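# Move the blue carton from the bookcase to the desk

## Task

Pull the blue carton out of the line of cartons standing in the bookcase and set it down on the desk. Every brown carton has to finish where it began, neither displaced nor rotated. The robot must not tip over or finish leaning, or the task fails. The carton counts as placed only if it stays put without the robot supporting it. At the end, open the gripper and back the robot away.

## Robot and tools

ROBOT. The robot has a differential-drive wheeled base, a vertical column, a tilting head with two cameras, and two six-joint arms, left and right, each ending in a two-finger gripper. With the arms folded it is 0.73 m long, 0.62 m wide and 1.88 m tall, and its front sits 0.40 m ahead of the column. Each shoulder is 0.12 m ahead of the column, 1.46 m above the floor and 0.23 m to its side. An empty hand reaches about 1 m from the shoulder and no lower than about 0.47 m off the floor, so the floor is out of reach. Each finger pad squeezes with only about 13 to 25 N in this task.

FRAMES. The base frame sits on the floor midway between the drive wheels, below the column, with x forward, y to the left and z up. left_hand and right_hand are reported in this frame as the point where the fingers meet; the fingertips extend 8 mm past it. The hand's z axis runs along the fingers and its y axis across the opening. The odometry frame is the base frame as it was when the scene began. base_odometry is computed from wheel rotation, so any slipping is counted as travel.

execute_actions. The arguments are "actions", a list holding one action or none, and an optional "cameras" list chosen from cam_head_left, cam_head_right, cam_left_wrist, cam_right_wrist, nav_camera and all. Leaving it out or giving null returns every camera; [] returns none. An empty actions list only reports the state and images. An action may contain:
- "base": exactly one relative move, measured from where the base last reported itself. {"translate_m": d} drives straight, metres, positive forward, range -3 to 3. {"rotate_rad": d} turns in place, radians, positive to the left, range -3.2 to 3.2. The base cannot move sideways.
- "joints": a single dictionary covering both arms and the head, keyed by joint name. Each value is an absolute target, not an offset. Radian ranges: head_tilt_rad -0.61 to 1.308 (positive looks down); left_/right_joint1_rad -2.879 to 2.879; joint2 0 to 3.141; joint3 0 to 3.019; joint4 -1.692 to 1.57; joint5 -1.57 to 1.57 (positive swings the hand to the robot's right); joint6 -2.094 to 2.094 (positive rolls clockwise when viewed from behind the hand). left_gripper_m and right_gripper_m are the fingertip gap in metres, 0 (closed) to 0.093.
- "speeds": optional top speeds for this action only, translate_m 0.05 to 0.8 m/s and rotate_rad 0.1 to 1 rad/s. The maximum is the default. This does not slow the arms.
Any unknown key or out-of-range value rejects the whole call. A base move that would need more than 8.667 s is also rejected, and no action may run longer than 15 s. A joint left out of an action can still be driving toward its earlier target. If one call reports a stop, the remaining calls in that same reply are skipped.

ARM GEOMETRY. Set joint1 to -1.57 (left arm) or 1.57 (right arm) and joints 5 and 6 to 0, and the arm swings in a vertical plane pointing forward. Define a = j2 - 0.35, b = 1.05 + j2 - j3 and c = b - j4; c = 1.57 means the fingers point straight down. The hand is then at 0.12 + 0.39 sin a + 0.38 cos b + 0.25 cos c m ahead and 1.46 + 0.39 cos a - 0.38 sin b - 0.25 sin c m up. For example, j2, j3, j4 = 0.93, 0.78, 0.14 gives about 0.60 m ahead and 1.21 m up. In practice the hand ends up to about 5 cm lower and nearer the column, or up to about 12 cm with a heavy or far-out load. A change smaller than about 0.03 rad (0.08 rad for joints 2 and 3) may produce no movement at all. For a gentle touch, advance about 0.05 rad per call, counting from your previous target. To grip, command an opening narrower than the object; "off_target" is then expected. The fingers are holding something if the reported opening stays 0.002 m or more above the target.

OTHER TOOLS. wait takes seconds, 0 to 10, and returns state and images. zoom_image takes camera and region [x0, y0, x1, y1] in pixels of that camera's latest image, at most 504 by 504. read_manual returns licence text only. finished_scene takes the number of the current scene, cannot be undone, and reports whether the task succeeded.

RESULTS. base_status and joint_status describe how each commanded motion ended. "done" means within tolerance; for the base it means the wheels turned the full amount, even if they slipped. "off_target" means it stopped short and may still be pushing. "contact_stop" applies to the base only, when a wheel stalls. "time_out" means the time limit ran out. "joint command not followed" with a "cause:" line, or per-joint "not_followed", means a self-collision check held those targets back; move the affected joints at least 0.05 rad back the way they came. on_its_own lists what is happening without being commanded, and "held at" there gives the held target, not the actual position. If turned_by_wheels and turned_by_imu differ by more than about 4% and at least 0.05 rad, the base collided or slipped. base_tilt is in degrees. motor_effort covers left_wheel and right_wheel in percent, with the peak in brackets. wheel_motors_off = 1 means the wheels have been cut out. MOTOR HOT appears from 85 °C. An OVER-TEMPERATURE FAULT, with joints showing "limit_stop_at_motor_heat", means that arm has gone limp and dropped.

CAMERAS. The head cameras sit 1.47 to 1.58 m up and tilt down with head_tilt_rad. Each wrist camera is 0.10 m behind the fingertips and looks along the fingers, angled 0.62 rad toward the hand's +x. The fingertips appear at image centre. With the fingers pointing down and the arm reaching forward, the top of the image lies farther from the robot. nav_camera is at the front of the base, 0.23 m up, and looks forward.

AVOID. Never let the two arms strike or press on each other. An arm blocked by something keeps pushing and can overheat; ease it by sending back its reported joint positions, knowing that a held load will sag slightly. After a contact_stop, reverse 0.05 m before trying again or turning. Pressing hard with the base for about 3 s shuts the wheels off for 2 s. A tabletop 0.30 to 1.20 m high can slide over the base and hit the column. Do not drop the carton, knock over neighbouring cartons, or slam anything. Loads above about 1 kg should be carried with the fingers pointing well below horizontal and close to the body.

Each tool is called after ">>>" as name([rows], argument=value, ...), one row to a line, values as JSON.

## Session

>>> execute_actions(actions=[], cameras=["cam_head_left","cam_head_right","cam_left_wrist","nav_camera"])

Scene clock: 0.00 s.
Joint torques (N m, as the arm reports them, + toward a larger angle): no reading
base_odometry: x=+0.000 y=+0.000 heading=+0.000 (m, m, rad; odometry frame)
turned_by_wheels: +0.000 (rad since the last result)
turned_by_imu: +0.000 (rad since the last result)
base_tilt: forward=-0.1 right=+0.0 (deg)
base_status: not commanded
joint_positions: head_tilt_rad=+0.865 left_joint1_rad=-1.569 left_joint2_rad=+0.919 left_joint3_rad=+0.393 left_joint4_rad=-0.929 left_joint5_rad=+0.009 left_joint6_rad=+0.024 left_gripper_m=+0.094 right_joint1_rad=+1.577 right_joint2_rad=+0.890 right_joint3_rad=+0.417 right_joint4_rad=-0.950 right_joint5_rad=-0.013 right_joint6_rad=+0.003 right_gripper_m=+0.095
joint_status: not commanded
wheel_motors_off: 0
motor_effort: left_wheel=+4 right_wheel=+2 (%)
left_hand: x=+0.1341 y=+0.2234 z=+1.2511 quat_wxyz=(+0.449, -0.008, -0.893, +0.009) (m; base frame)
right_hand: x=+0.1500 y=-0.2221 z=+1.2512 quat_wxyz=(+0.435, -0.002, -0.901, -0.007) (m; base frame)
pictures: cam_head_left, cam_head_right, cam_left_wrist, nav_camera
Images, in order (width x height): cam_head_left 672x504, cam_head_right 672x504, cam_left_wrist 616x616, nav_camera 672x504.

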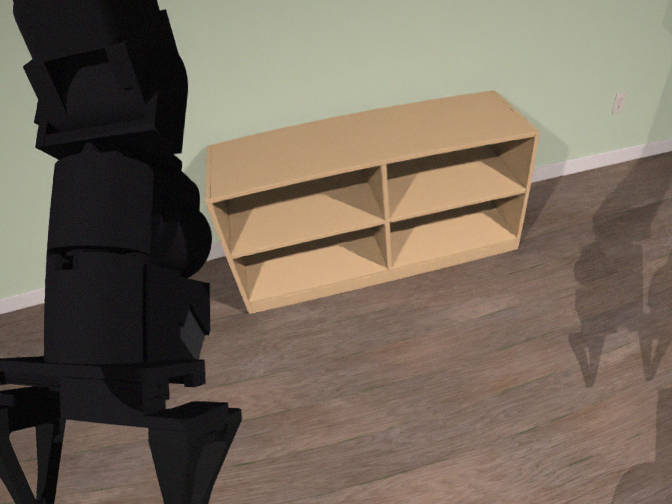

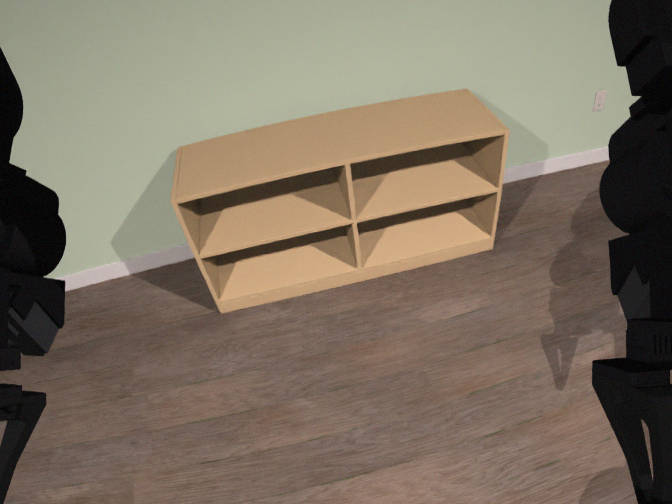

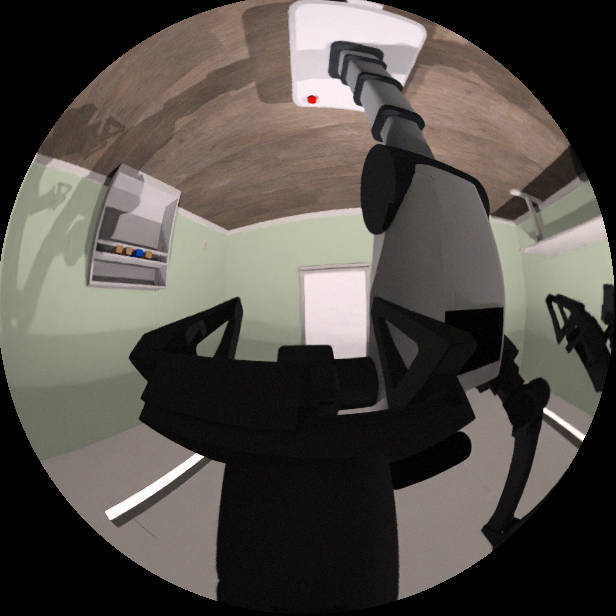

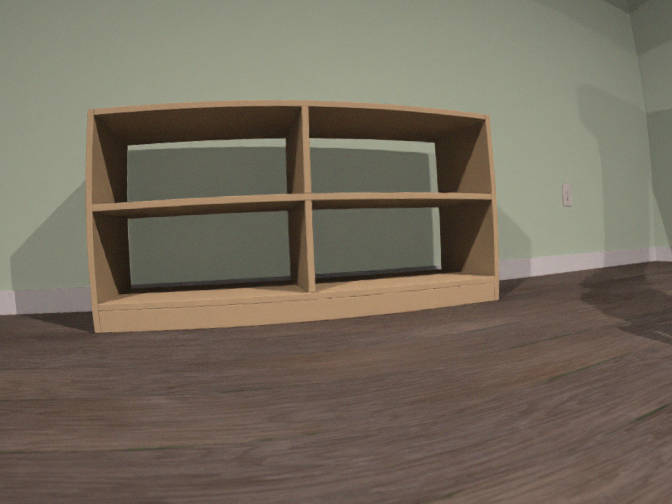

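>>> execute_actions([
  {"base":{"rotate_rad":1.95},"joints":{"head_tilt_rad":0.4}},
], cameras=["cam_head_left","cam_head_right","nav_camera"])

Scene clock: 3.67 s.
Joint torques (N m, as the arm reports them, + toward a larger angle): left_arm=[-0.54 -6.57 -1.38 -1.54  0.13 -0.06] | right_arm=[ 1.25 -8.74 -0.87 -1.41  0.11  0.12]
base_odometry: x=+0.000 y=+0.000 heading=+1.949 (m, m, rad; odometry frame)
turned_by_wheels: +1.949 (rad since the last result)
turned_by_imu: +1.972 (rad since the last result)
base_tilt: forward=-0.2 right=-0.2 (deg)
base_status: done
joint_positions: head_tilt_rad=+0.419 left_joint1_rad=-1.569 left_joint2_rad=+0.919 left_joint3_rad=+0.393 left_joint4_rad=-0.929 left_joint5_rad=+0.009 left_joint6_rad=+0.024 left_gripper_m=+0.094 right_joint1_rad=+1.577 right_joint2_rad=+0.890 right_joint3_rad=+0.417 right_joint4_rad=-0.950 right_joint5_rad=-0.013 right_joint6_rad=+0.003 right_gripper_m=+0.095
joint_status: all done
wheel_motors_off: 0
motor_effort: left_wheel=-2(45) right_wheel=+2(26) (%)
left_hand: x=+0.1341 y=+0.2234 z=+1.2511 quat_wxyz=(+0.449, -0.008, -0.893, +0.009) (m; base frame)
right_hand: x=+0.1500 y=-0.2221 z=+1.2512 quat_wxyz=(+0.435, -0.002, -0.901, -0.007) (m; base frame)
pictures: cam_head_left, cam_head_right, nav_camera
Images, in order (width x height): cam_head_left 672x504, cam_head_right 672x504, nav_camera 672x504.

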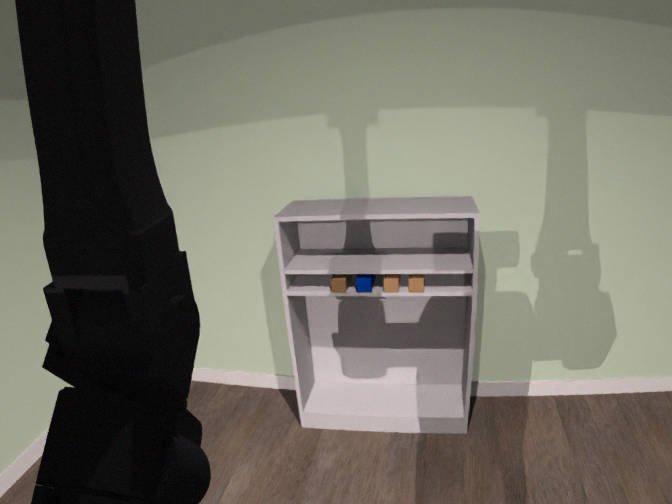

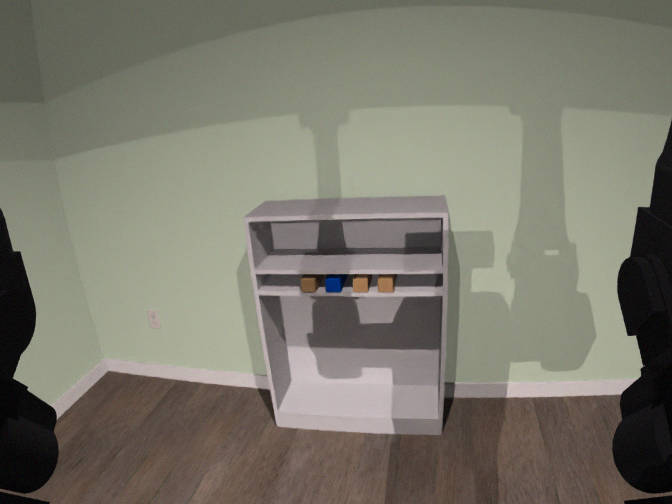

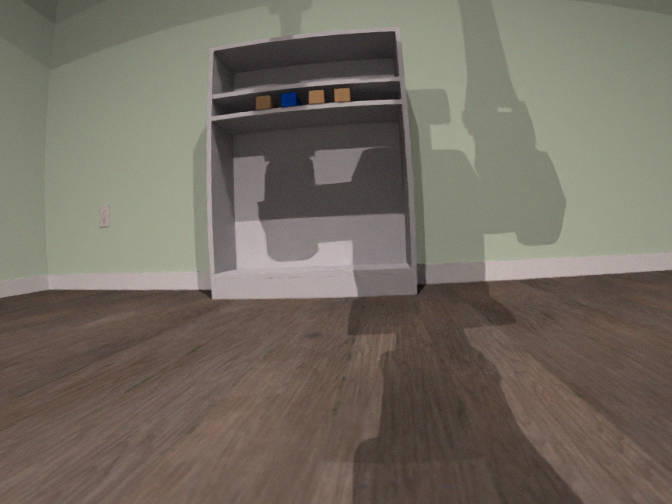

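>>> execute_actions([
  {"base":{"translate_m":0.6},"joints":{"head_tilt_rad":0.6,"left_joint1_rad":-1.57,"left_joint2_rad":2.7,"left_joint3_rad":2.55,"left_joint4_rad":0.9,"left_joint5_rad":0,"left_joint6_rad":0,"left_gripper_m":0.093}},
], cameras=["cam_head_left","cam_left_wrist","nav_camera"])

Scene clock: 6.50 s.
Joint torques (N m, as the arm reports them, + toward a larger angle): left_arm=[ -0.28 -14.81   5.96   2.01  -0.01  -0.15] | right_arm=[ 1.13 -8.84 -1.1  -1.34  0.11  0.12]
base_odometry: x=-0.222 y=+0.558 heading=+1.949 (m, m, rad; odometry frame)
turned_by_wheels: +0.000 (rad since the last result)
turned_by_imu: +0.000 (rad since the last result)
base_tilt: forward=-0.3 right=-0.2 (deg)
base_status: done
joint_positions: head_tilt_rad=+0.604 left_joint1_rad=-1.569 left_joint2_rad=+2.681 left_joint3_rad=+2.543 left_joint4_rad=+0.882 left_joint5_rad=+0.003 left_joint6_rad=+0.009 left_gripper_m=+0.093 right_joint1_rad=+1.577 right_joint2_rad=+0.890 right_joint3_rad=+0.419 right_joint4_rad=-0.950 right_joint5_rad=-0.013 right_joint6_rad=+0.003 right_gripper_m=+0.095
joint_status: all done
wheel_motors_off: 0
motor_effort: left_wheel=+0(71) right_wheel=+0(46) (%)
left_hand: x=+0.7799 y=+0.2258 z=+0.7623 quat_wxyz=(-0.592, -0.005, -0.806, -0.003) (m; base frame)
right_hand: x=+0.1509 y=-0.2221 z=+1.2509 quat_wxyz=(+0.434, -0.002, -0.901, -0.007) (m; base frame)
pictures: cam_head_left, cam_left_wrist, nav_camera
Images, in order (width x height): cam_head_left 672x504, cam_left_wrist 616x616, nav_camera 672x504.

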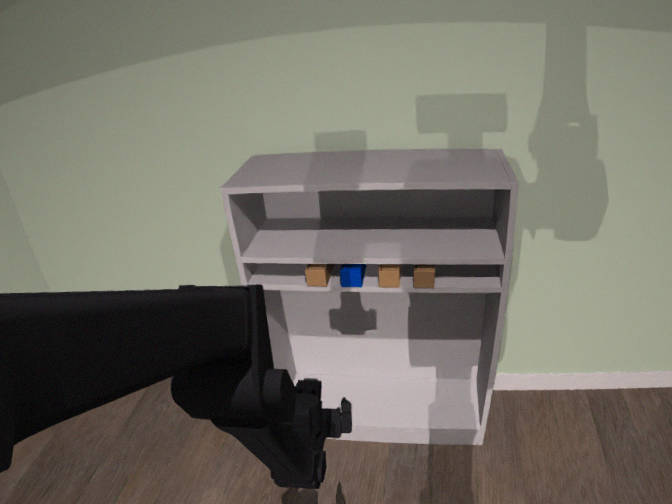

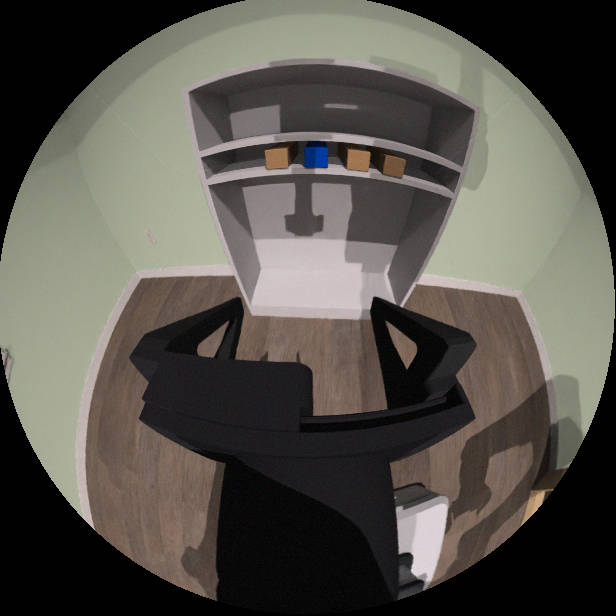

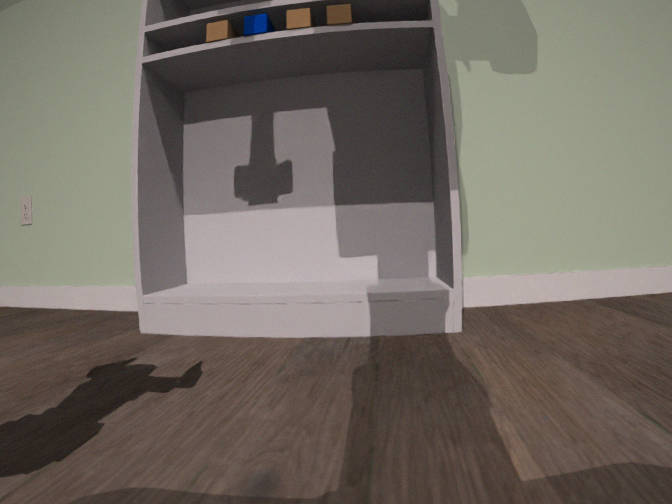

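>>> execute_actions([
  {"base":{"rotate_rad":-0.1},"joints":{"left_joint2_rad":2.6,"left_joint3_rad":2.45,"left_joint4_rad":0.95,"left_gripper_m":0.078,"head_tilt_rad":0.75}},
], cameras=[])

>>> execute_actions([
  {"base":{"translate_m":0.4}},
], cameras=[])

>>> execute_actions([
  {"base":{"rotate_rad":0.1}},
], cameras=["cam_head_left","cam_left_wrist","nav_camera"])

Scene clock: 7.87 s.
Joint torques (N m, as the arm reports them, + toward a larger angle): left_arm=[ -0.42 -17.08   5.33   2.18   0.03  -0.15] | right_arm=[ 1.13 -8.83 -1.08 -1.35  0.11  0.11]
base_odometry: x=-0.222 y=+0.558 heading=+1.851 (m, m, rad; odometry frame)
turned_by_wheels: -0.099 (rad since the last result)
turned_by_imu: -0.098 (rad since the last result)
base_tilt: forward=-0.3 right=-0.2 (deg)
base_status: done
joint_positions: head_tilt_rad=+0.752 left_joint1_rad=-1.571 left_joint2_rad=+2.612 left_joint3_rad=+2.449 left_joint4_rad=+0.928 left_joint5_rad=+0.002 left_joint6_rad=+0.009 left_gripper_m=+0.078 right_joint1_rad=+1.577 right_joint2_rad=+0.890 right_joint3_rad=+0.419 right_joint4_rad=-0.950 right_joint5_rad=-0.013 right_joint6_rad=+0.003 right_gripper_m=+0.095
joint_status: all done
wheel_motors_off: 0
motor_effort: left_wheel=+1(45) right_wheel=-1(39) (%)
left_hand: x=+0.7906 y=+0.2245 z=+0.7840 quat_wxyz=(-0.601, -0.004, -0.799, -0.002) (m; base frame)
right_hand: x=+0.1509 y=-0.2221 z=+1.2509 quat_wxyz=(+0.434, -0.002, -0.901, -0.007) (m; base frame)
pictures: none
No camera images: the call's "cameras" was empty. Leave "cameras" out to get every camera's image.

Scene clock: 10.13 s.
Joint torques (N m, as the arm reports them, + toward a larger angle): left_arm=[  0.03 -16.9    5.33   2.16   0.03  -0.15] | right_arm=[ 1.2  -9.04 -0.98 -1.46  0.12  0.12]
base_odometry: x=-0.333 y=+0.942 heading=+1.850 (m, m, rad; odometry frame)
turned_by_wheels: -0.001 (rad since the last result)
turned_by_imu: -0.001 (rad since the last result)
base_tilt: forward=-0.3 right=-0.1 (deg)
base_status: done
joint_positions: head_tilt_rad=+0.753 left_joint1_rad=-1.571 left_joint2_rad=+2.609 left_joint3_rad=+2.449 left_joint4_rad=+0.929 left_joint5_rad=+0.002 left_joint6_rad=+0.009 left_gripper_m=+0.078 right_joint1_rad=+1.577 right_joint2_rad=+0.890 right_joint3_rad=+0.418 right_joint4_rad=-0.950 right_joint5_rad=-0.013 right_joint6_rad=+0.003 right_gripper_m=+0.095
joint_status: not commanded
wheel_motors_off: 0
motor_effort: left_wheel=+0(49) right_wheel=+0(54) (%)
left_hand: x=+0.7922 y=+0.2245 z=+0.7858 quat_wxyz=(-0.602, -0.004, -0.798, -0.002) (m; base frame)
right_hand: x=+0.1505 y=-0.2221 z=+1.2510 quat_wxyz=(+0.434, -0.002, -0.901, -0.007) (m; base frame)
pictures: none
No camera images: the call's "cameras" was empty. Leave "cameras" out to get every camera's image.

Scene clock: 11.13 s.
Joint torques (N m, as the arm reports them, + toward a larger angle): left_arm=[ -0.5  -16.92   5.26   2.19   0.03  -0.15] | right_arm=[ 1.22 -8.64 -0.8  -1.41  0.11  0.12]
base_odometry: x=-0.333 y=+0.942 heading=+1.949 (m, m, rad; odometry frame)
turned_by_wheels: +0.098 (rad since the last result)
turned_by_imu: +0.097 (rad since the last result)
base_tilt: forward=-0.2 right=-0.1 (deg)
base_status: done
joint_positions: head_tilt_rad=+0.753 left_joint1_rad=-1.567 left_joint2_rad=+2.609 left_joint3_rad=+2.449 left_joint4_rad=+0.929 left_joint5_rad=+0.002 left_joint6_rad=+0.009 left_gripper_m=+0.078 right_joint1_rad=+1.577 right_joint2_rad=+0.890 right_joint3_rad=+0.418 right_joint4_rad=-0.950 right_joint5_rad=-0.013 right_joint6_rad=+0.003 right_gripper_m=+0.095
joint_status: not commanded
wheel_motors_off: 0
motor_effort: left_wheel=+1(54) right_wheel=+0(35) (%)
left_hand: x=+0.7922 y=+0.2273 z=+0.7858 quat_wxyz=(-0.602, -0.005, -0.798, -0.004) (m; base frame)
right_hand: x=+0.1505 y=-0.2221 z=+1.2510 quat_wxyz=(+0.434, -0.002, -0.901, -0.007) (m; base frame)
pictures: cam_head_left, cam_left_wrist, nav_camera
Images, in order (width x height): cam_head_left 672x504, cam_left_wrist 616x616, nav_camera 672x504.

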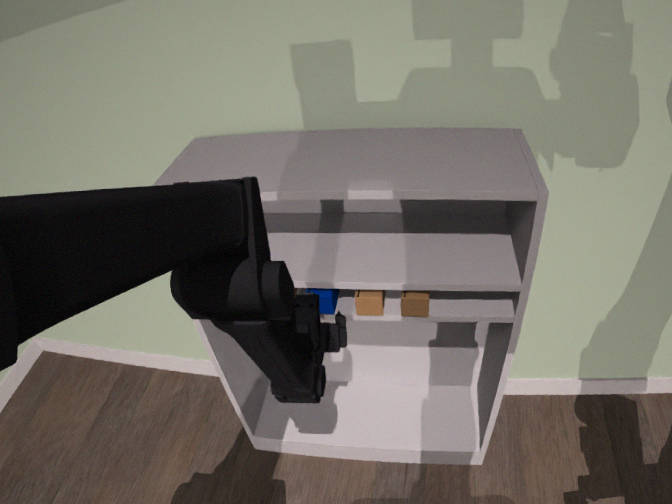

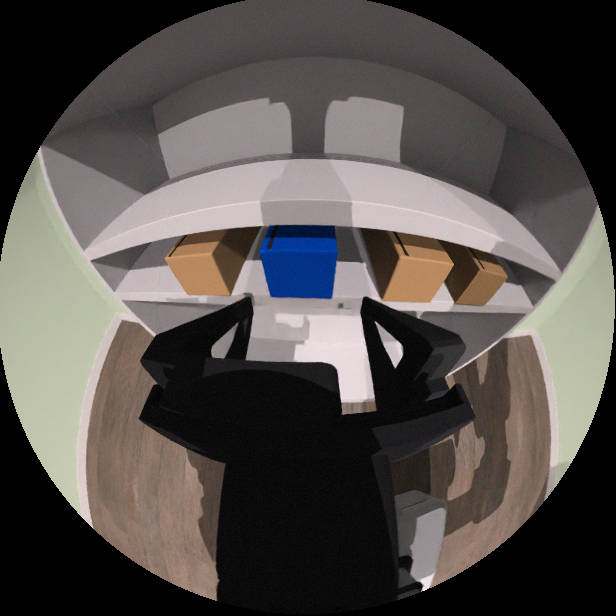

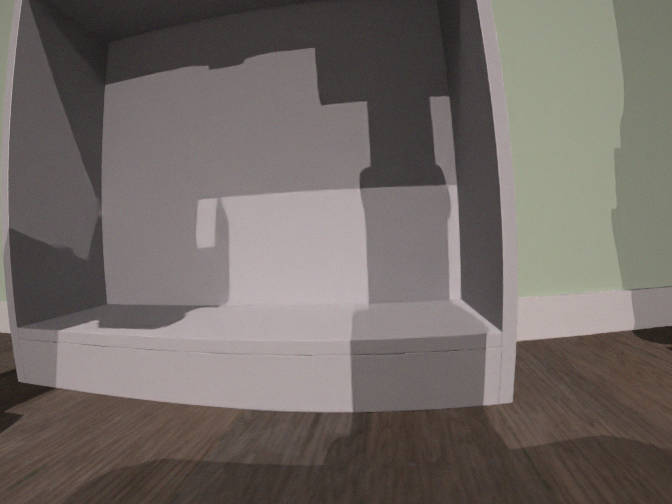

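>>> execute_actions([
  {"base":{"translate_m":0.04},"speeds":{"translate_m":0.05}},
], cameras=["cam_left_wrist"])

Scene clock: 13.03 s.
Joint torques (N m, as the arm reports them, + toward a larger angle): left_arm=[ -0.56 -16.99   5.36   2.06   0.03  -0.15] | right_arm=[ 1.13 -8.88 -0.76 -1.29  0.11  0.12]
base_odometry: x=-0.347 y=+0.980 heading=+1.950 (m, m, rad; odometry frame)
turned_by_wheels: +0.001 (rad since the last result)
turned_by_imu: +0.001 (rad since the last result)
base_tilt: forward=-0.1 right=-0.1 (deg)
base_status: done
joint_positions: head_tilt_rad=+0.753 left_joint1_rad=-1.567 left_joint2_rad=+2.608 left_joint3_rad=+2.448 left_joint4_rad=+0.930 left_joint5_rad=+0.002 left_joint6_rad=+0.009 left_gripper_m=+0.078 right_joint1_rad=+1.577 right_joint2_rad=+0.890 right_joint3_rad=+0.417 right_joint4_rad=-0.950 right_joint5_rad=-0.013 right_joint6_rad=+0.003 right_gripper_m=+0.095
joint_status: not commanded
wheel_motors_off: 0
motor_effort: left_wheel=+2(72) right_wheel=-1(36) (%)
left_hand: x=+0.7928 y=+0.2273 z=+0.7865 quat_wxyz=(-0.603, -0.005, -0.798, -0.004) (m; base frame)
right_hand: x=+0.1496 y=-0.2221 z=+1.2513 quat_wxyz=(+0.435, -0.002, -0.900, -0.007) (m; base frame)
pictures: cam_left_wrist
Images, in order (width x height): cam_left_wrist 616x616.

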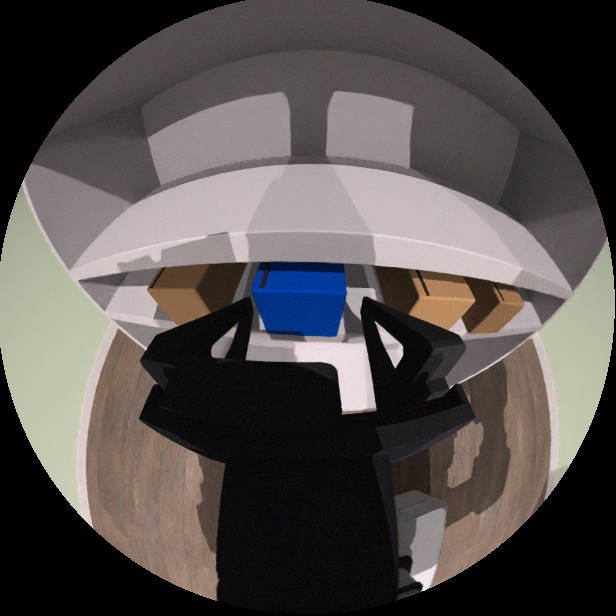

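>>> execute_actions([
  {"base":{"rotate_rad":0.013},"speeds":{"rotate_rad":0.1}},
], cameras=[])

>>> execute_actions([
  {"base":{"translate_m":0.04},"speeds":{"translate_m":0.05}},
], cameras=["cam_left_wrist"])

Scene clock: 13.83 s.
Joint torques (N m, as the arm reports them, + toward a larger angle): left_arm=[ -0.63 -16.77   5.38   2.13   0.03  -0.15] | right_arm=[ 1.12 -9.27 -0.82 -1.39  0.11  0.12]
base_odometry: x=-0.347 y=+0.980 heading=+1.961 (m, m, rad; odometry frame)
turned_by_wheels: +0.011 (rad since the last result)
turned_by_imu: +0.011 (rad since the last result)
base_tilt: forward=+0.0 right=+0.0 (deg)
base_status: done
joint_positions: head_tilt_rad=+0.753 left_joint1_rad=-1.566 left_joint2_rad=+2.607 left_joint3_rad=+2.448 left_joint4_rad=+0.930 left_joint5_rad=+0.002 left_joint6_rad=+0.009 left_gripper_m=+0.078 right_joint1_rad=+1.577 right_joint2_rad=+0.890 right_joint3_rad=+0.417 right_joint4_rad=-0.950 right_joint5_rad=-0.013 right_joint6_rad=+0.003 right_gripper_m=+0.095
joint_status: not commanded
wheel_motors_off: 0
motor_effort: left_wheel=-2(59) right_wheel=+0(34) (%)
left_hand: x=+0.7930 y=+0.2287 z=+0.7868 quat_wxyz=(-0.603, -0.005, -0.798, -0.004) (m; base frame)
right_hand: x=+0.1496 y=-0.2221 z=+1.2513 quat_wxyz=(+0.435, -0.002, -0.900, -0.007) (m; base frame)
pictures: none
No camera images: the call's "cameras" was empty. Leave "cameras" out to get every camera's image.

Scene clock: 15.40 s.
Joint torques (N m, as the arm reports them, + toward a larger angle): left_arm=[ -0.43 -16.9    5.55   2.09   0.03  -0.17] | right_arm=[ 1.26 -9.01 -0.9  -1.48  0.11  0.13]
base_odometry: x=-0.363 y=+1.017 heading=+1.962 (m, m, rad; odometry frame)
turned_by_wheels: +0.001 (rad since the last result)
turned_by_imu: +0.001 (rad since the last result)
base_tilt: forward=-0.2 right=-0.2 (deg)
base_status: done
joint_positions: head_tilt_rad=+0.753 left_joint1_rad=-1.567 left_joint2_rad=+2.607 left_joint3_rad=+2.446 left_joint4_rad=+0.930 left_joint5_rad=+0.002 left_joint6_rad=+0.011 left_gripper_m=+0.078 right_joint1_rad=+1.577 right_joint2_rad=+0.890 right_joint3_rad=+0.417 right_joint4_rad=-0.950 right_joint5_rad=-0.013 right_joint6_rad=+0.003 right_gripper_m=+0.095
joint_status: not commanded
wheel_motors_off: 0
motor_effort: left_wheel=+0(59) right_wheel=-1(36) (%)
left_hand: x=+0.7922 y=+0.2280 z=+0.7861 quat_wxyz=(-0.602, -0.005, -0.799, -0.004) (m; base frame)
right_hand: x=+0.1496 y=-0.2221 z=+1.2513 quat_wxyz=(+0.435, -0.002, -0.900, -0.007) (m; base frame)
pictures: cam_left_wrist
Images, in order (width x height): cam_left_wrist 616x616.

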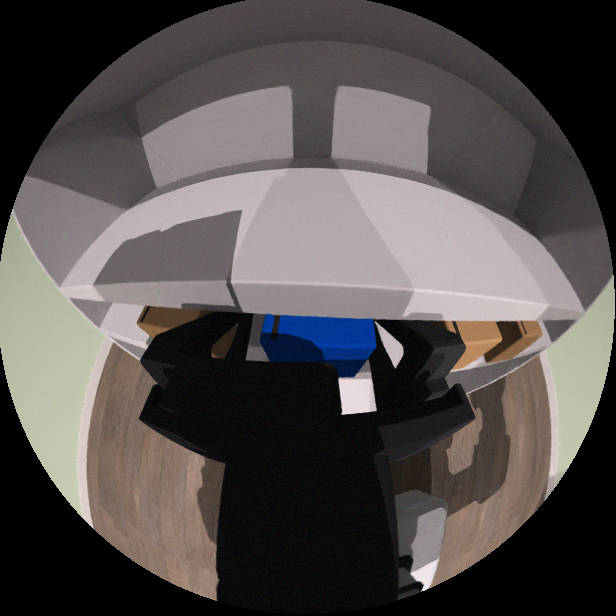

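>>> execute_actions([
  {"joints":{"left_gripper_m":0.02}},
], cameras=["cam_left_wrist"])

>>> execute_actions([
  {"base":{"translate_m":-0.06},"speeds":{"translate_m":0.05}},
], cameras=["cam_left_wrist"])

Scene clock: 16.17 s.
Joint torques (N m, as the arm reports them, + toward a larger angle): left_arm=[ -0.42 -16.88   5.56   2.13   0.03  -0.16] | right_arm=[ 1.16 -8.63 -0.81 -1.39  0.12  0.12]
base_odometry: x=-0.363 y=+1.017 heading=+1.962 (m, m, rad; odometry frame)
turned_by_wheels: +0.000 (rad since the last result)
turned_by_imu: +0.000 (rad since the last result)
base_tilt: forward=-0.2 right=+0.0 (deg)
base_status: not commanded
joint_positions: head_tilt_rad=+0.753 left_joint1_rad=-1.567 left_joint2_rad=+2.607 left_joint3_rad=+2.446 left_joint4_rad=+0.930 left_joint5_rad=+0.002 left_joint6_rad=+0.011 left_gripper_m=+0.061 right_joint1_rad=+1.577 right_joint2_rad=+0.890 right_joint3_rad=+0.417 right_joint4_rad=-0.950 right_joint5_rad=-0.013 right_joint6_rad=+0.003 right_gripper_m=+0.095
joint_status: left_gripper_m off_target (ended at +0.061, target +0.020)
wheel_motors_off: 0
motor_effort: left_wheel=+1(1) right_wheel=-1(1) (%)
left_hand: x=+0.7922 y=+0.2281 z=+0.7861 quat_wxyz=(-0.602, -0.005, -0.799, -0.005) (m; base frame)
right_hand: x=+0.1496 y=-0.2221 z=+1.2513 quat_wxyz=(+0.435, -0.002, -0.900, -0.007) (m; base frame)
pictures: cam_left_wrist
Images, in order (width x height): cam_left_wrist 616x616.

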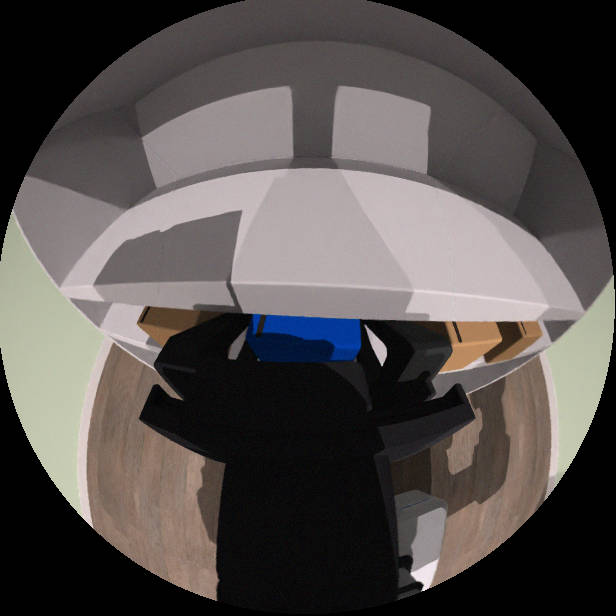

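Scene clock: 18.13 s.
Joint torques (N m, as the arm reports them, + toward a larger angle): left_arm=[ -0.5  -16.65   5.47   2.12   0.05  -0.16] | right_arm=[ 1.23 -8.57 -0.91 -1.39  0.12  0.12]
base_odometry: x=-0.340 y=+0.961 heading=+1.961 (m, m, rad; odometry frame)
turned_by_wheels: -0.002 (rad since the last result)
turned_by_imu: -0.002 (rad since the last result)
base_tilt: forward=-0.2 right=+0.0 (deg)
base_status: done
joint_positions: head_tilt_rad=+0.753 left_joint1_rad=-1.567 left_joint2_rad=+2.607 left_joint3_rad=+2.446 left_joint4_rad=+0.930 left_joint5_rad=+0.002 left_joint6_rad=+0.011 left_gripper_m=+0.061 right_joint1_rad=+1.577 right_joint2_rad=+0.890 right_joint3_rad=+0.416 right_joint4_rad=-0.950 right_joint5_rad=-0.013 right_joint6_rad=+0.003 right_gripper_m=+0.095
joint_status: not commanded
wheel_motors_off: 0
motor_effort: left_wheel=-2(47) right_wheel=+1(32) (%)
left_hand: x=+0.7927 y=+0.2281 z=+0.7867 quat_wxyz=(-0.602, -0.005, -0.798, -0.005) (m; base frame)
right_hand: x=+0.1495 y=-0.2221 z=+1.2514 quat_wxyz=(+0.435, -0.002, -0.900, -0.007) (m; base frame)
pictures: cam_left_wrist
Images, in order (width x height): cam_left_wrist 616x616.

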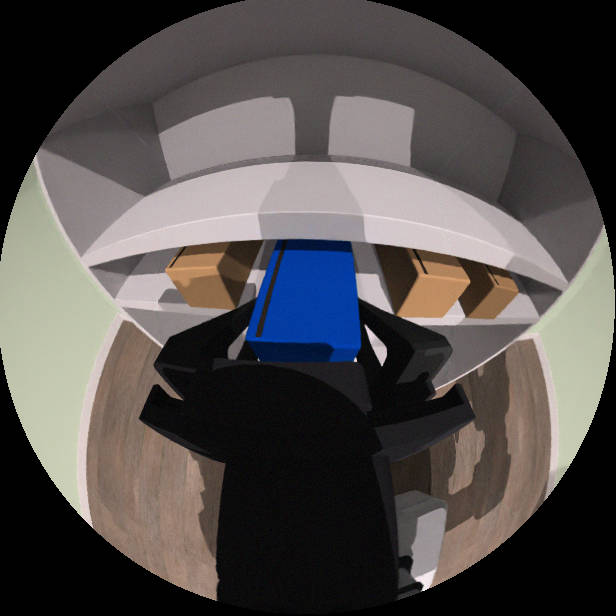

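>>> execute_actions([
  {"base":{"translate_m":-0.08},"speeds":{"translate_m":0.05}},
], cameras=["cam_left_wrist"])

>>> execute_actions([
  {"joints":{"left_gripper_m":0.085}},
], cameras=[])

>>> execute_actions([
  {"base":{"translate_m":-0.25},"speeds":{"translate_m":0.2}},
], cameras=[])

>>> execute_actions([
  {"joints":{"left_joint2_rad":2.05,"left_joint3_rad":2.1,"left_joint4_rad":0.1}},
], cameras=["cam_left_wrist"])

>>> execute_actions([
  {"base":{"translate_m":0.24},"speeds":{"translate_m":0.15}},
], cameras=["cam_left_wrist","cam_head_left"])

Scene clock: 20.87 s.
Joint torques (N m, as the arm reports them, + toward a larger angle): left_arm=[ -0.18 -17.08   5.54   2.11   0.04  -0.16] | right_arm=[ 1.2  -8.67 -0.77 -1.42  0.11  0.11]
base_odometry: x=-0.309 y=+0.887 heading=+1.962 (m, m, rad; odometry frame)
turned_by_wheels: +0.001 (rad since the last result)
turned_by_imu: +0.000 (rad since the last result)
base_tilt: forward=-0.2 right=+0.1 (deg)
base_status: done
joint_positions: head_tilt_rad=+0.753 left_joint1_rad=-1.567 left_joint2_rad=+2.605 left_joint3_rad=+2.446 left_joint4_rad=+0.930 left_joint5_rad=+0.002 left_joint6_rad=+0.011 left_gripper_m=+0.061 right_joint1_rad=+1.577 right_joint2_rad=+0.890 right_joint3_rad=+0.416 right_joint4_rad=-0.950 right_joint5_rad=-0.013 right_joint6_rad=+0.003 right_gripper_m=+0.095
joint_status: not commanded
wheel_motors_off: 0
motor_effort: left_wheel=+0(68) right_wheel=-1(28) (%)
left_hand: x=+0.7935 y=+0.2281 z=+0.7874 quat_wxyz=(-0.603, -0.005, -0.798, -0.005) (m; base frame)
right_hand: x=+0.1493 y=-0.2221 z=+1.2515 quat_wxyz=(+0.435, -0.002, -0.900, -0.007) (m; base frame)
pictures: cam_left_wrist
Images, in order (width x height): cam_left_wrist 616x616.

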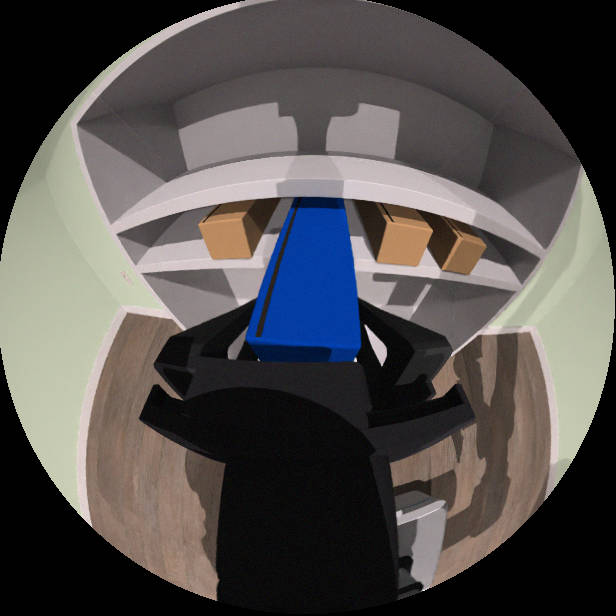

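Scene clock: 21.50 s.
Joint torques (N m, as the arm reports them, + toward a larger angle): left_arm=[ -0.29 -16.84   5.62   2.1    0.05  -0.16] | right_arm=[ 1.25 -8.72 -0.82 -1.42  0.11  0.12]
base_odometry: x=-0.309 y=+0.887 heading=+1.962 (m, m, rad; odometry frame)
turned_by_wheels: +0.000 (rad since the last result)
turned_by_imu: +0.000 (rad since the last result)
base_tilt: forward=-0.2 right=+0.1 (deg)
base_status: not commanded
joint_positions: head_tilt_rad=+0.753 left_joint1_rad=-1.567 left_joint2_rad=+2.605 left_joint3_rad=+2.446 left_joint4_rad=+0.930 left_joint5_rad=+0.002 left_joint6_rad=+0.011 left_gripper_m=+0.085 right_joint1_rad=+1.577 right_joint2_rad=+0.890 right_joint3_rad=+0.416 right_joint4_rad=-0.950 right_joint5_rad=-0.013 right_joint6_rad=+0.003 right_gripper_m=+0.095
joint_status: all done
wheel_motors_off: 0
motor_effort: left_wheel=-3(0) right_wheel=-1(1) (%)
left_hand: x=+0.7935 y=+0.2281 z=+0.7874 quat_wxyz=(-0.603, -0.005, -0.798, -0.005) (m; base frame)
right_hand: x=+0.1493 y=-0.2221 z=+1.2515 quat_wxyz=(+0.435, -0.002, -0.900, -0.007) (m; base frame)
pictures: none
No camera images: the call's "cameras" was empty. Leave "cameras" out to get every camera's image.

Scene clock: 23.67 s.
Joint torques (N m, as the arm reports them, + toward a larger angle): left_arm=[ -0.69 -16.97   5.57   2.12   0.05  -0.16] | right_arm=[ 1.2  -8.98 -0.94 -1.42  0.12  0.12]
base_odometry: x=-0.214 y=+0.656 heading=+1.963 (m, m, rad; odometry frame)
turned_by_wheels: +0.001 (rad since the last result)
turned_by_imu: +0.001 (rad since the last result)
base_tilt: forward=-0.1 right=-0.1 (deg)
base_status: done
joint_positions: head_tilt_rad=+0.753 left_joint1_rad=-1.567 left_joint2_rad=+2.605 left_joint3_rad=+2.446 left_joint4_rad=+0.930 left_joint5_rad=+0.002 left_joint6_rad=+0.011 left_gripper_m=+0.085 right_joint1_rad=+1.577 right_joint2_rad=+0.890 right_joint3_rad=+0.416 right_joint4_rad=-0.950 right_joint5_rad=-0.013 right_joint6_rad=+0.003 right_gripper_m=+0.095
joint_status: not commanded
wheel_motors_off: 0
motor_effort: left_wheel=+3(49) right_wheel=-1(54) (%)
left_hand: x=+0.7938 y=+0.2281 z=+0.7877 quat_wxyz=(-0.603, -0.005, -0.798, -0.005) (m; base frame)
right_hand: x=+0.1495 y=-0.2221 z=+1.2514 quat_wxyz=(+0.435, -0.002, -0.900, -0.007) (m; base frame)
pictures: none
No camera images: the call's "cameras" was empty. Leave "cameras" out to get every camera's image.

Scene clock: 25.30 s.
Joint torques (N m, as the arm reports them, + toward a larger angle): left_arm=[ -0.44 -19.52   6.64   0.58   0.05  -0.16] | right_arm=[ 1.28 -8.64 -0.84 -1.36  0.12  0.12]
base_odometry: x=-0.214 y=+0.656 heading=+1.963 (m, m, rad; odometry frame)
turned_by_wheels: +0.000 (rad since the last result)
turned_by_imu: -0.001 (rad since the last result)
base_tilt: forward=-0.2 right=-0.1 (deg)
base_status: not commanded
joint_positions: head_tilt_rad=+0.753 left_joint1_rad=-1.567 left_joint2_rad=+2.033 left_joint3_rad=+2.100 left_joint4_rad=+0.111 left_joint5_rad=+0.002 left_joint6_rad=+0.011 left_gripper_m=+0.085 right_joint1_rad=+1.577 right_joint2_rad=+0.890 right_joint3_rad=+0.416 right_joint4_rad=-0.950 right_joint5_rad=-0.013 right_joint6_rad=+0.003 right_gripper_m=+0.095
joint_status: all done
wheel_motors_off: 0
motor_effort: left_wheel=+5(2) right_wheel=-2(2) (%)
left_hand: x=+0.8776 y=+0.2278 z=+0.9065 quat_wxyz=(-0.344, -0.005, -0.939, -0.003) (m; base frame)
right_hand: x=+0.1495 y=-0.2221 z=+1.2514 quat_wxyz=(+0.435, -0.002, -0.900, -0.007) (m; base frame)
pictures: cam_left_wrist
Images, in order (width x height): cam_left_wrist 616x616.

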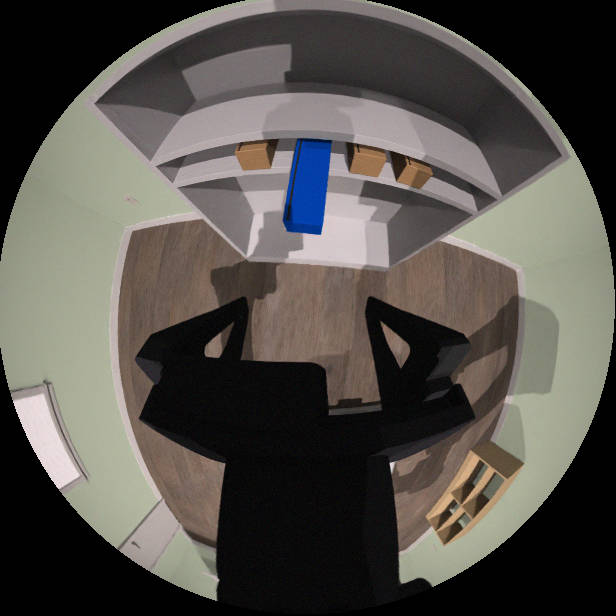

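Scene clock: 27.73 s.
Joint torques (N m, as the arm reports them, + toward a larger angle): left_arm=[ -0.5  -19.57   6.61   0.51   0.06  -0.16] | right_arm=[ 1.26 -8.76 -1.03 -1.37  0.1   0.12]
base_odometry: x=-0.306 y=+0.878 heading=+1.962 (m, m, rad; odometry frame)
turned_by_wheels: -0.001 (rad since the last result)
turned_by_imu: -0.001 (rad since the last result)
base_tilt: forward=-0.2 right=-0.1 (deg)
base_status: done
joint_positions: head_tilt_rad=+0.753 left_joint1_rad=-1.567 left_joint2_rad=+2.034 left_joint3_rad=+2.100 left_joint4_rad=+0.111 left_joint5_rad=+0.002 left_joint6_rad=+0.011 left_gripper_m=+0.085 right_joint1_rad=+1.577 right_joint2_rad=+0.890 right_joint3_rad=+0.418 right_joint4_rad=-0.950 right_joint5_rad=-0.013 right_joint6_rad=+0.003 right_gripper_m=+0.095
joint_status: not commanded
wheel_motors_off: 0
motor_effort: left_wheel=+1(40) right_wheel=+2(35) (%)
left_hand: x=+0.8772 y=+0.2279 z=+0.9059 quat_wxyz=(-0.343, -0.005, -0.939, -0.003) (m; base frame)
right_hand: x=+0.1503 y=-0.2221 z=+1.2512 quat_wxyz=(+0.434, -0.002, -0.901, -0.007) (m; base frame)
pictures: cam_head_left, cam_left_wrist
Images, in order (width x height): cam_head_left 672x504, cam_left_wrist 616x616.

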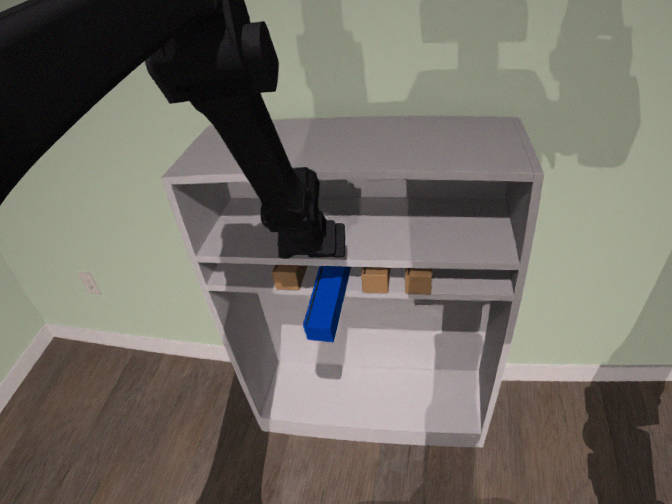

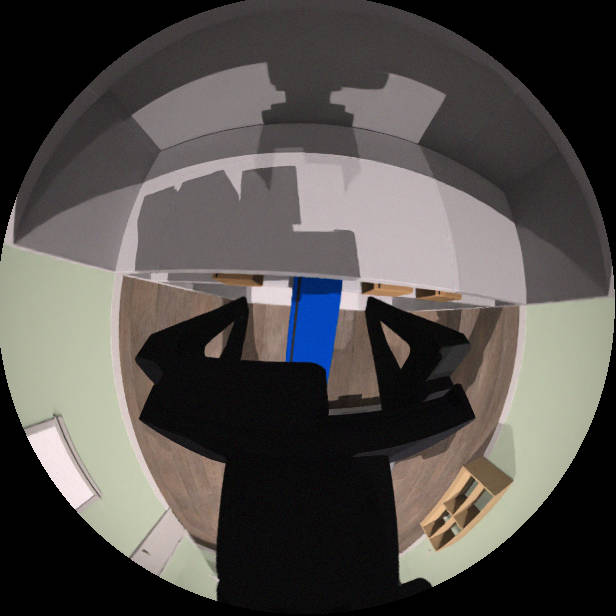

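>>> execute_actions([
  {"joints":{"left_joint2_rad":2.35,"left_joint3_rad":2.4,"left_joint4_rad":0.1}},
], cameras=["cam_left_wrist","cam_head_left"])

Scene clock: 29.10 s.
Joint torques (N m, as the arm reports them, + toward a larger angle): left_arm=[ -0.37 -20.26   8.84   0.68   0.06  -0.16] | right_arm=[ 1.15 -8.75 -0.94 -1.37  0.11  0.12]
base_odometry: x=-0.306 y=+0.878 heading=+1.962 (m, m, rad; odometry frame)
turned_by_wheels: +0.000 (rad since the last result)
turned_by_imu: +0.000 (rad since the last result)
base_tilt: forward=-0.1 right=-0.2 (deg)
base_status: not commanded
joint_positions: head_tilt_rad=+0.753 left_joint1_rad=-1.567 left_joint2_rad=+2.371 left_joint3_rad=+2.365 left_joint4_rad=+0.105 left_joint5_rad=+0.002 left_joint6_rad=+0.011 left_gripper_m=+0.085 right_joint1_rad=+1.577 right_joint2_rad=+0.890 right_joint3_rad=+0.418 right_joint4_rad=-0.950 right_joint5_rad=-0.013 right_joint6_rad=+0.003 right_gripper_m=+0.095
joint_status: all done
wheel_motors_off: 0
motor_effort: left_wheel=+0(3) right_wheel=+2(2) (%)
left_hand: x=+0.8020 y=+0.2282 z=+0.7557 quat_wxyz=(-0.307, -0.005, -0.952, -0.003) (m; base frame)
right_hand: x=+0.1503 y=-0.2221 z=+1.2512 quat_wxyz=(+0.434, -0.002, -0.901, -0.007) (m; base frame)
pictures: cam_head_left, cam_left_wrist
Images, in order (width x height): cam_head_left 672x504, cam_left_wrist 616x616.

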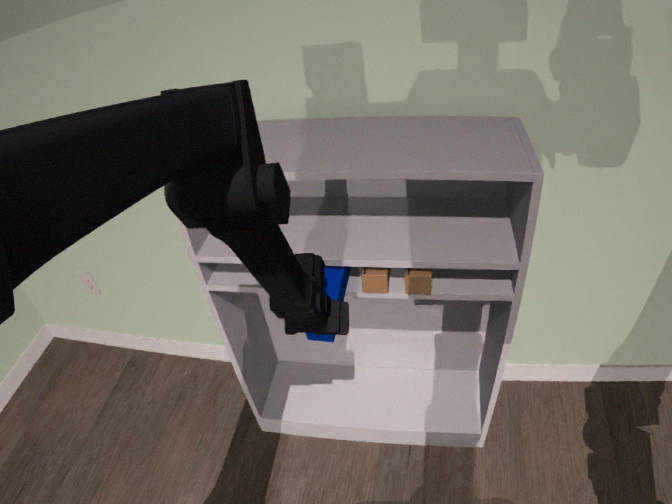

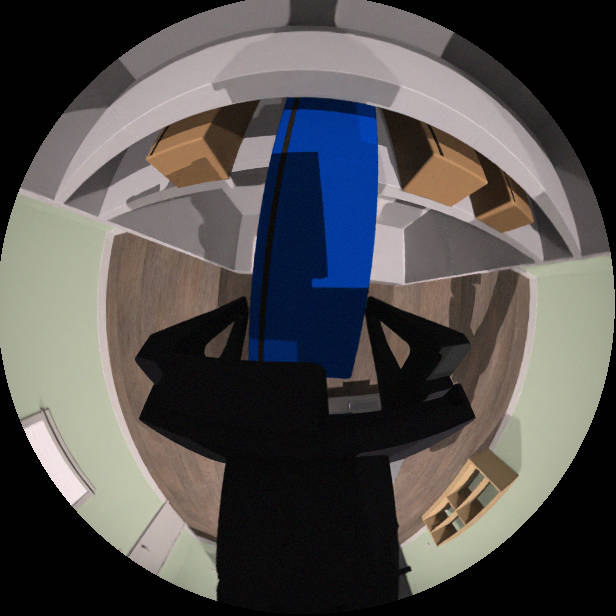

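>>> execute_actions([
  {"joints":{"left_joint2_rad":2.27,"left_joint3_rad":2.4,"left_joint4_rad":0.1}},
], cameras=["cam_left_wrist"])

Scene clock: 30.63 s.
Joint torques (N m, as the arm reports them, + toward a larger angle): left_arm=[ -0.43 -20.5    9.16   0.84   0.06  -0.16] | right_arm=[ 1.15 -8.61 -0.96 -1.38  0.12  0.12]
base_odometry: x=-0.306 y=+0.878 heading=+1.962 (m, m, rad; odometry frame)
turned_by_wheels: +0.000 (rad since the last result)
turned_by_imu: -0.001 (rad since the last result)
base_tilt: forward=-0.2 right=+0.1 (deg)
base_status: not commanded
joint_positions: head_tilt_rad=+0.753 left_joint1_rad=-1.567 left_joint2_rad=+2.269 left_joint3_rad=+2.373 left_joint4_rad=+0.105 left_joint5_rad=+0.002 left_joint6_rad=+0.011 left_gripper_m=+0.085 right_joint1_rad=+1.577 right_joint2_rad=+0.890 right_joint3_rad=+0.418 right_joint4_rad=-0.950 right_joint5_rad=-0.013 right_joint6_rad=+0.003 right_gripper_m=+0.095
joint_status: all done
wheel_motors_off: 0
motor_effort: left_wheel=+2(1) right_wheel=+2(2) (%)
left_hand: x=+0.8737 y=+0.2281 z=+0.8313 quat_wxyz=(-0.358, -0.005, -0.934, -0.003) (m; base frame)
right_hand: x=+0.1503 y=-0.2221 z=+1.2512 quat_wxyz=(+0.434, -0.002, -0.901, -0.007) (m; base frame)
pictures: cam_left_wrist
Images, in order (width x height): cam_left_wrist 616x616.

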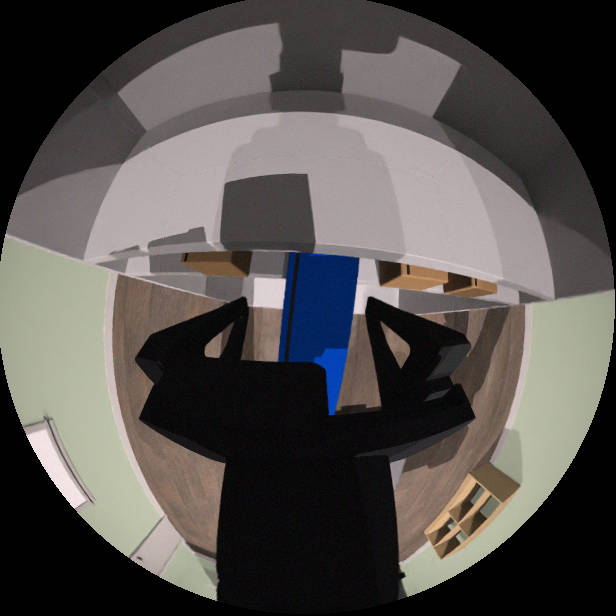

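>>> execute_actions([
  {"joints":{"left_joint2_rad":2.325,"left_joint3_rad":2.4,"left_joint4_rad":0.1}},
], cameras=["cam_left_wrist"])

Scene clock: 31.60 s.
Joint torques (N m, as the arm reports them, + toward a larger angle): left_arm=[ -0.4  -18.65   8.83   0.81   0.06  -0.16] | right_arm=[ 1.22 -8.71 -0.93 -1.41  0.11  0.12]
base_odometry: x=-0.306 y=+0.878 heading=+1.962 (m, m, rad; odometry frame)
turned_by_wheels: +0.000 (rad since the last result)
turned_by_imu: +0.000 (rad since the last result)
base_tilt: forward=-0.3 right=-0.1 (deg)
base_status: not commanded
joint_positions: head_tilt_rad=+0.753 left_joint1_rad=-1.567 left_joint2_rad=+2.304 left_joint3_rad=+2.373 left_joint4_rad=+0.105 left_joint5_rad=+0.002 left_joint6_rad=+0.011 left_gripper_m=+0.085 right_joint1_rad=+1.577 right_joint2_rad=+0.890 right_joint3_rad=+0.418 right_joint4_rad=-0.950 right_joint5_rad=-0.013 right_joint6_rad=+0.003 right_gripper_m=+0.095
joint_status: all done
wheel_motors_off: 0
motor_effort: left_wheel=+2(1) right_wheel=+2(2) (%)
left_hand: x=+0.8516 y=+0.2282 z=+0.8057 quat_wxyz=(-0.342, -0.005, -0.940, -0.003) (m; base frame)
right_hand: x=+0.1503 y=-0.2221 z=+1.2512 quat_wxyz=(+0.434, -0.002, -0.901, -0.007) (m; base frame)
pictures: cam_left_wrist
Images, in order (width x height): cam_left_wrist 616x616.

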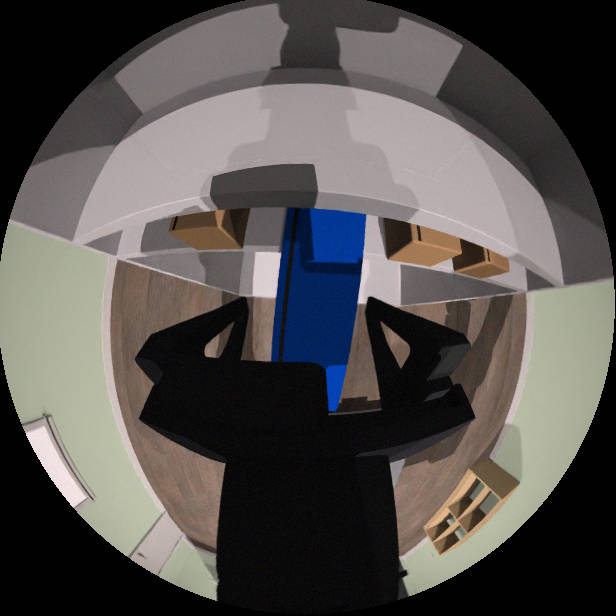

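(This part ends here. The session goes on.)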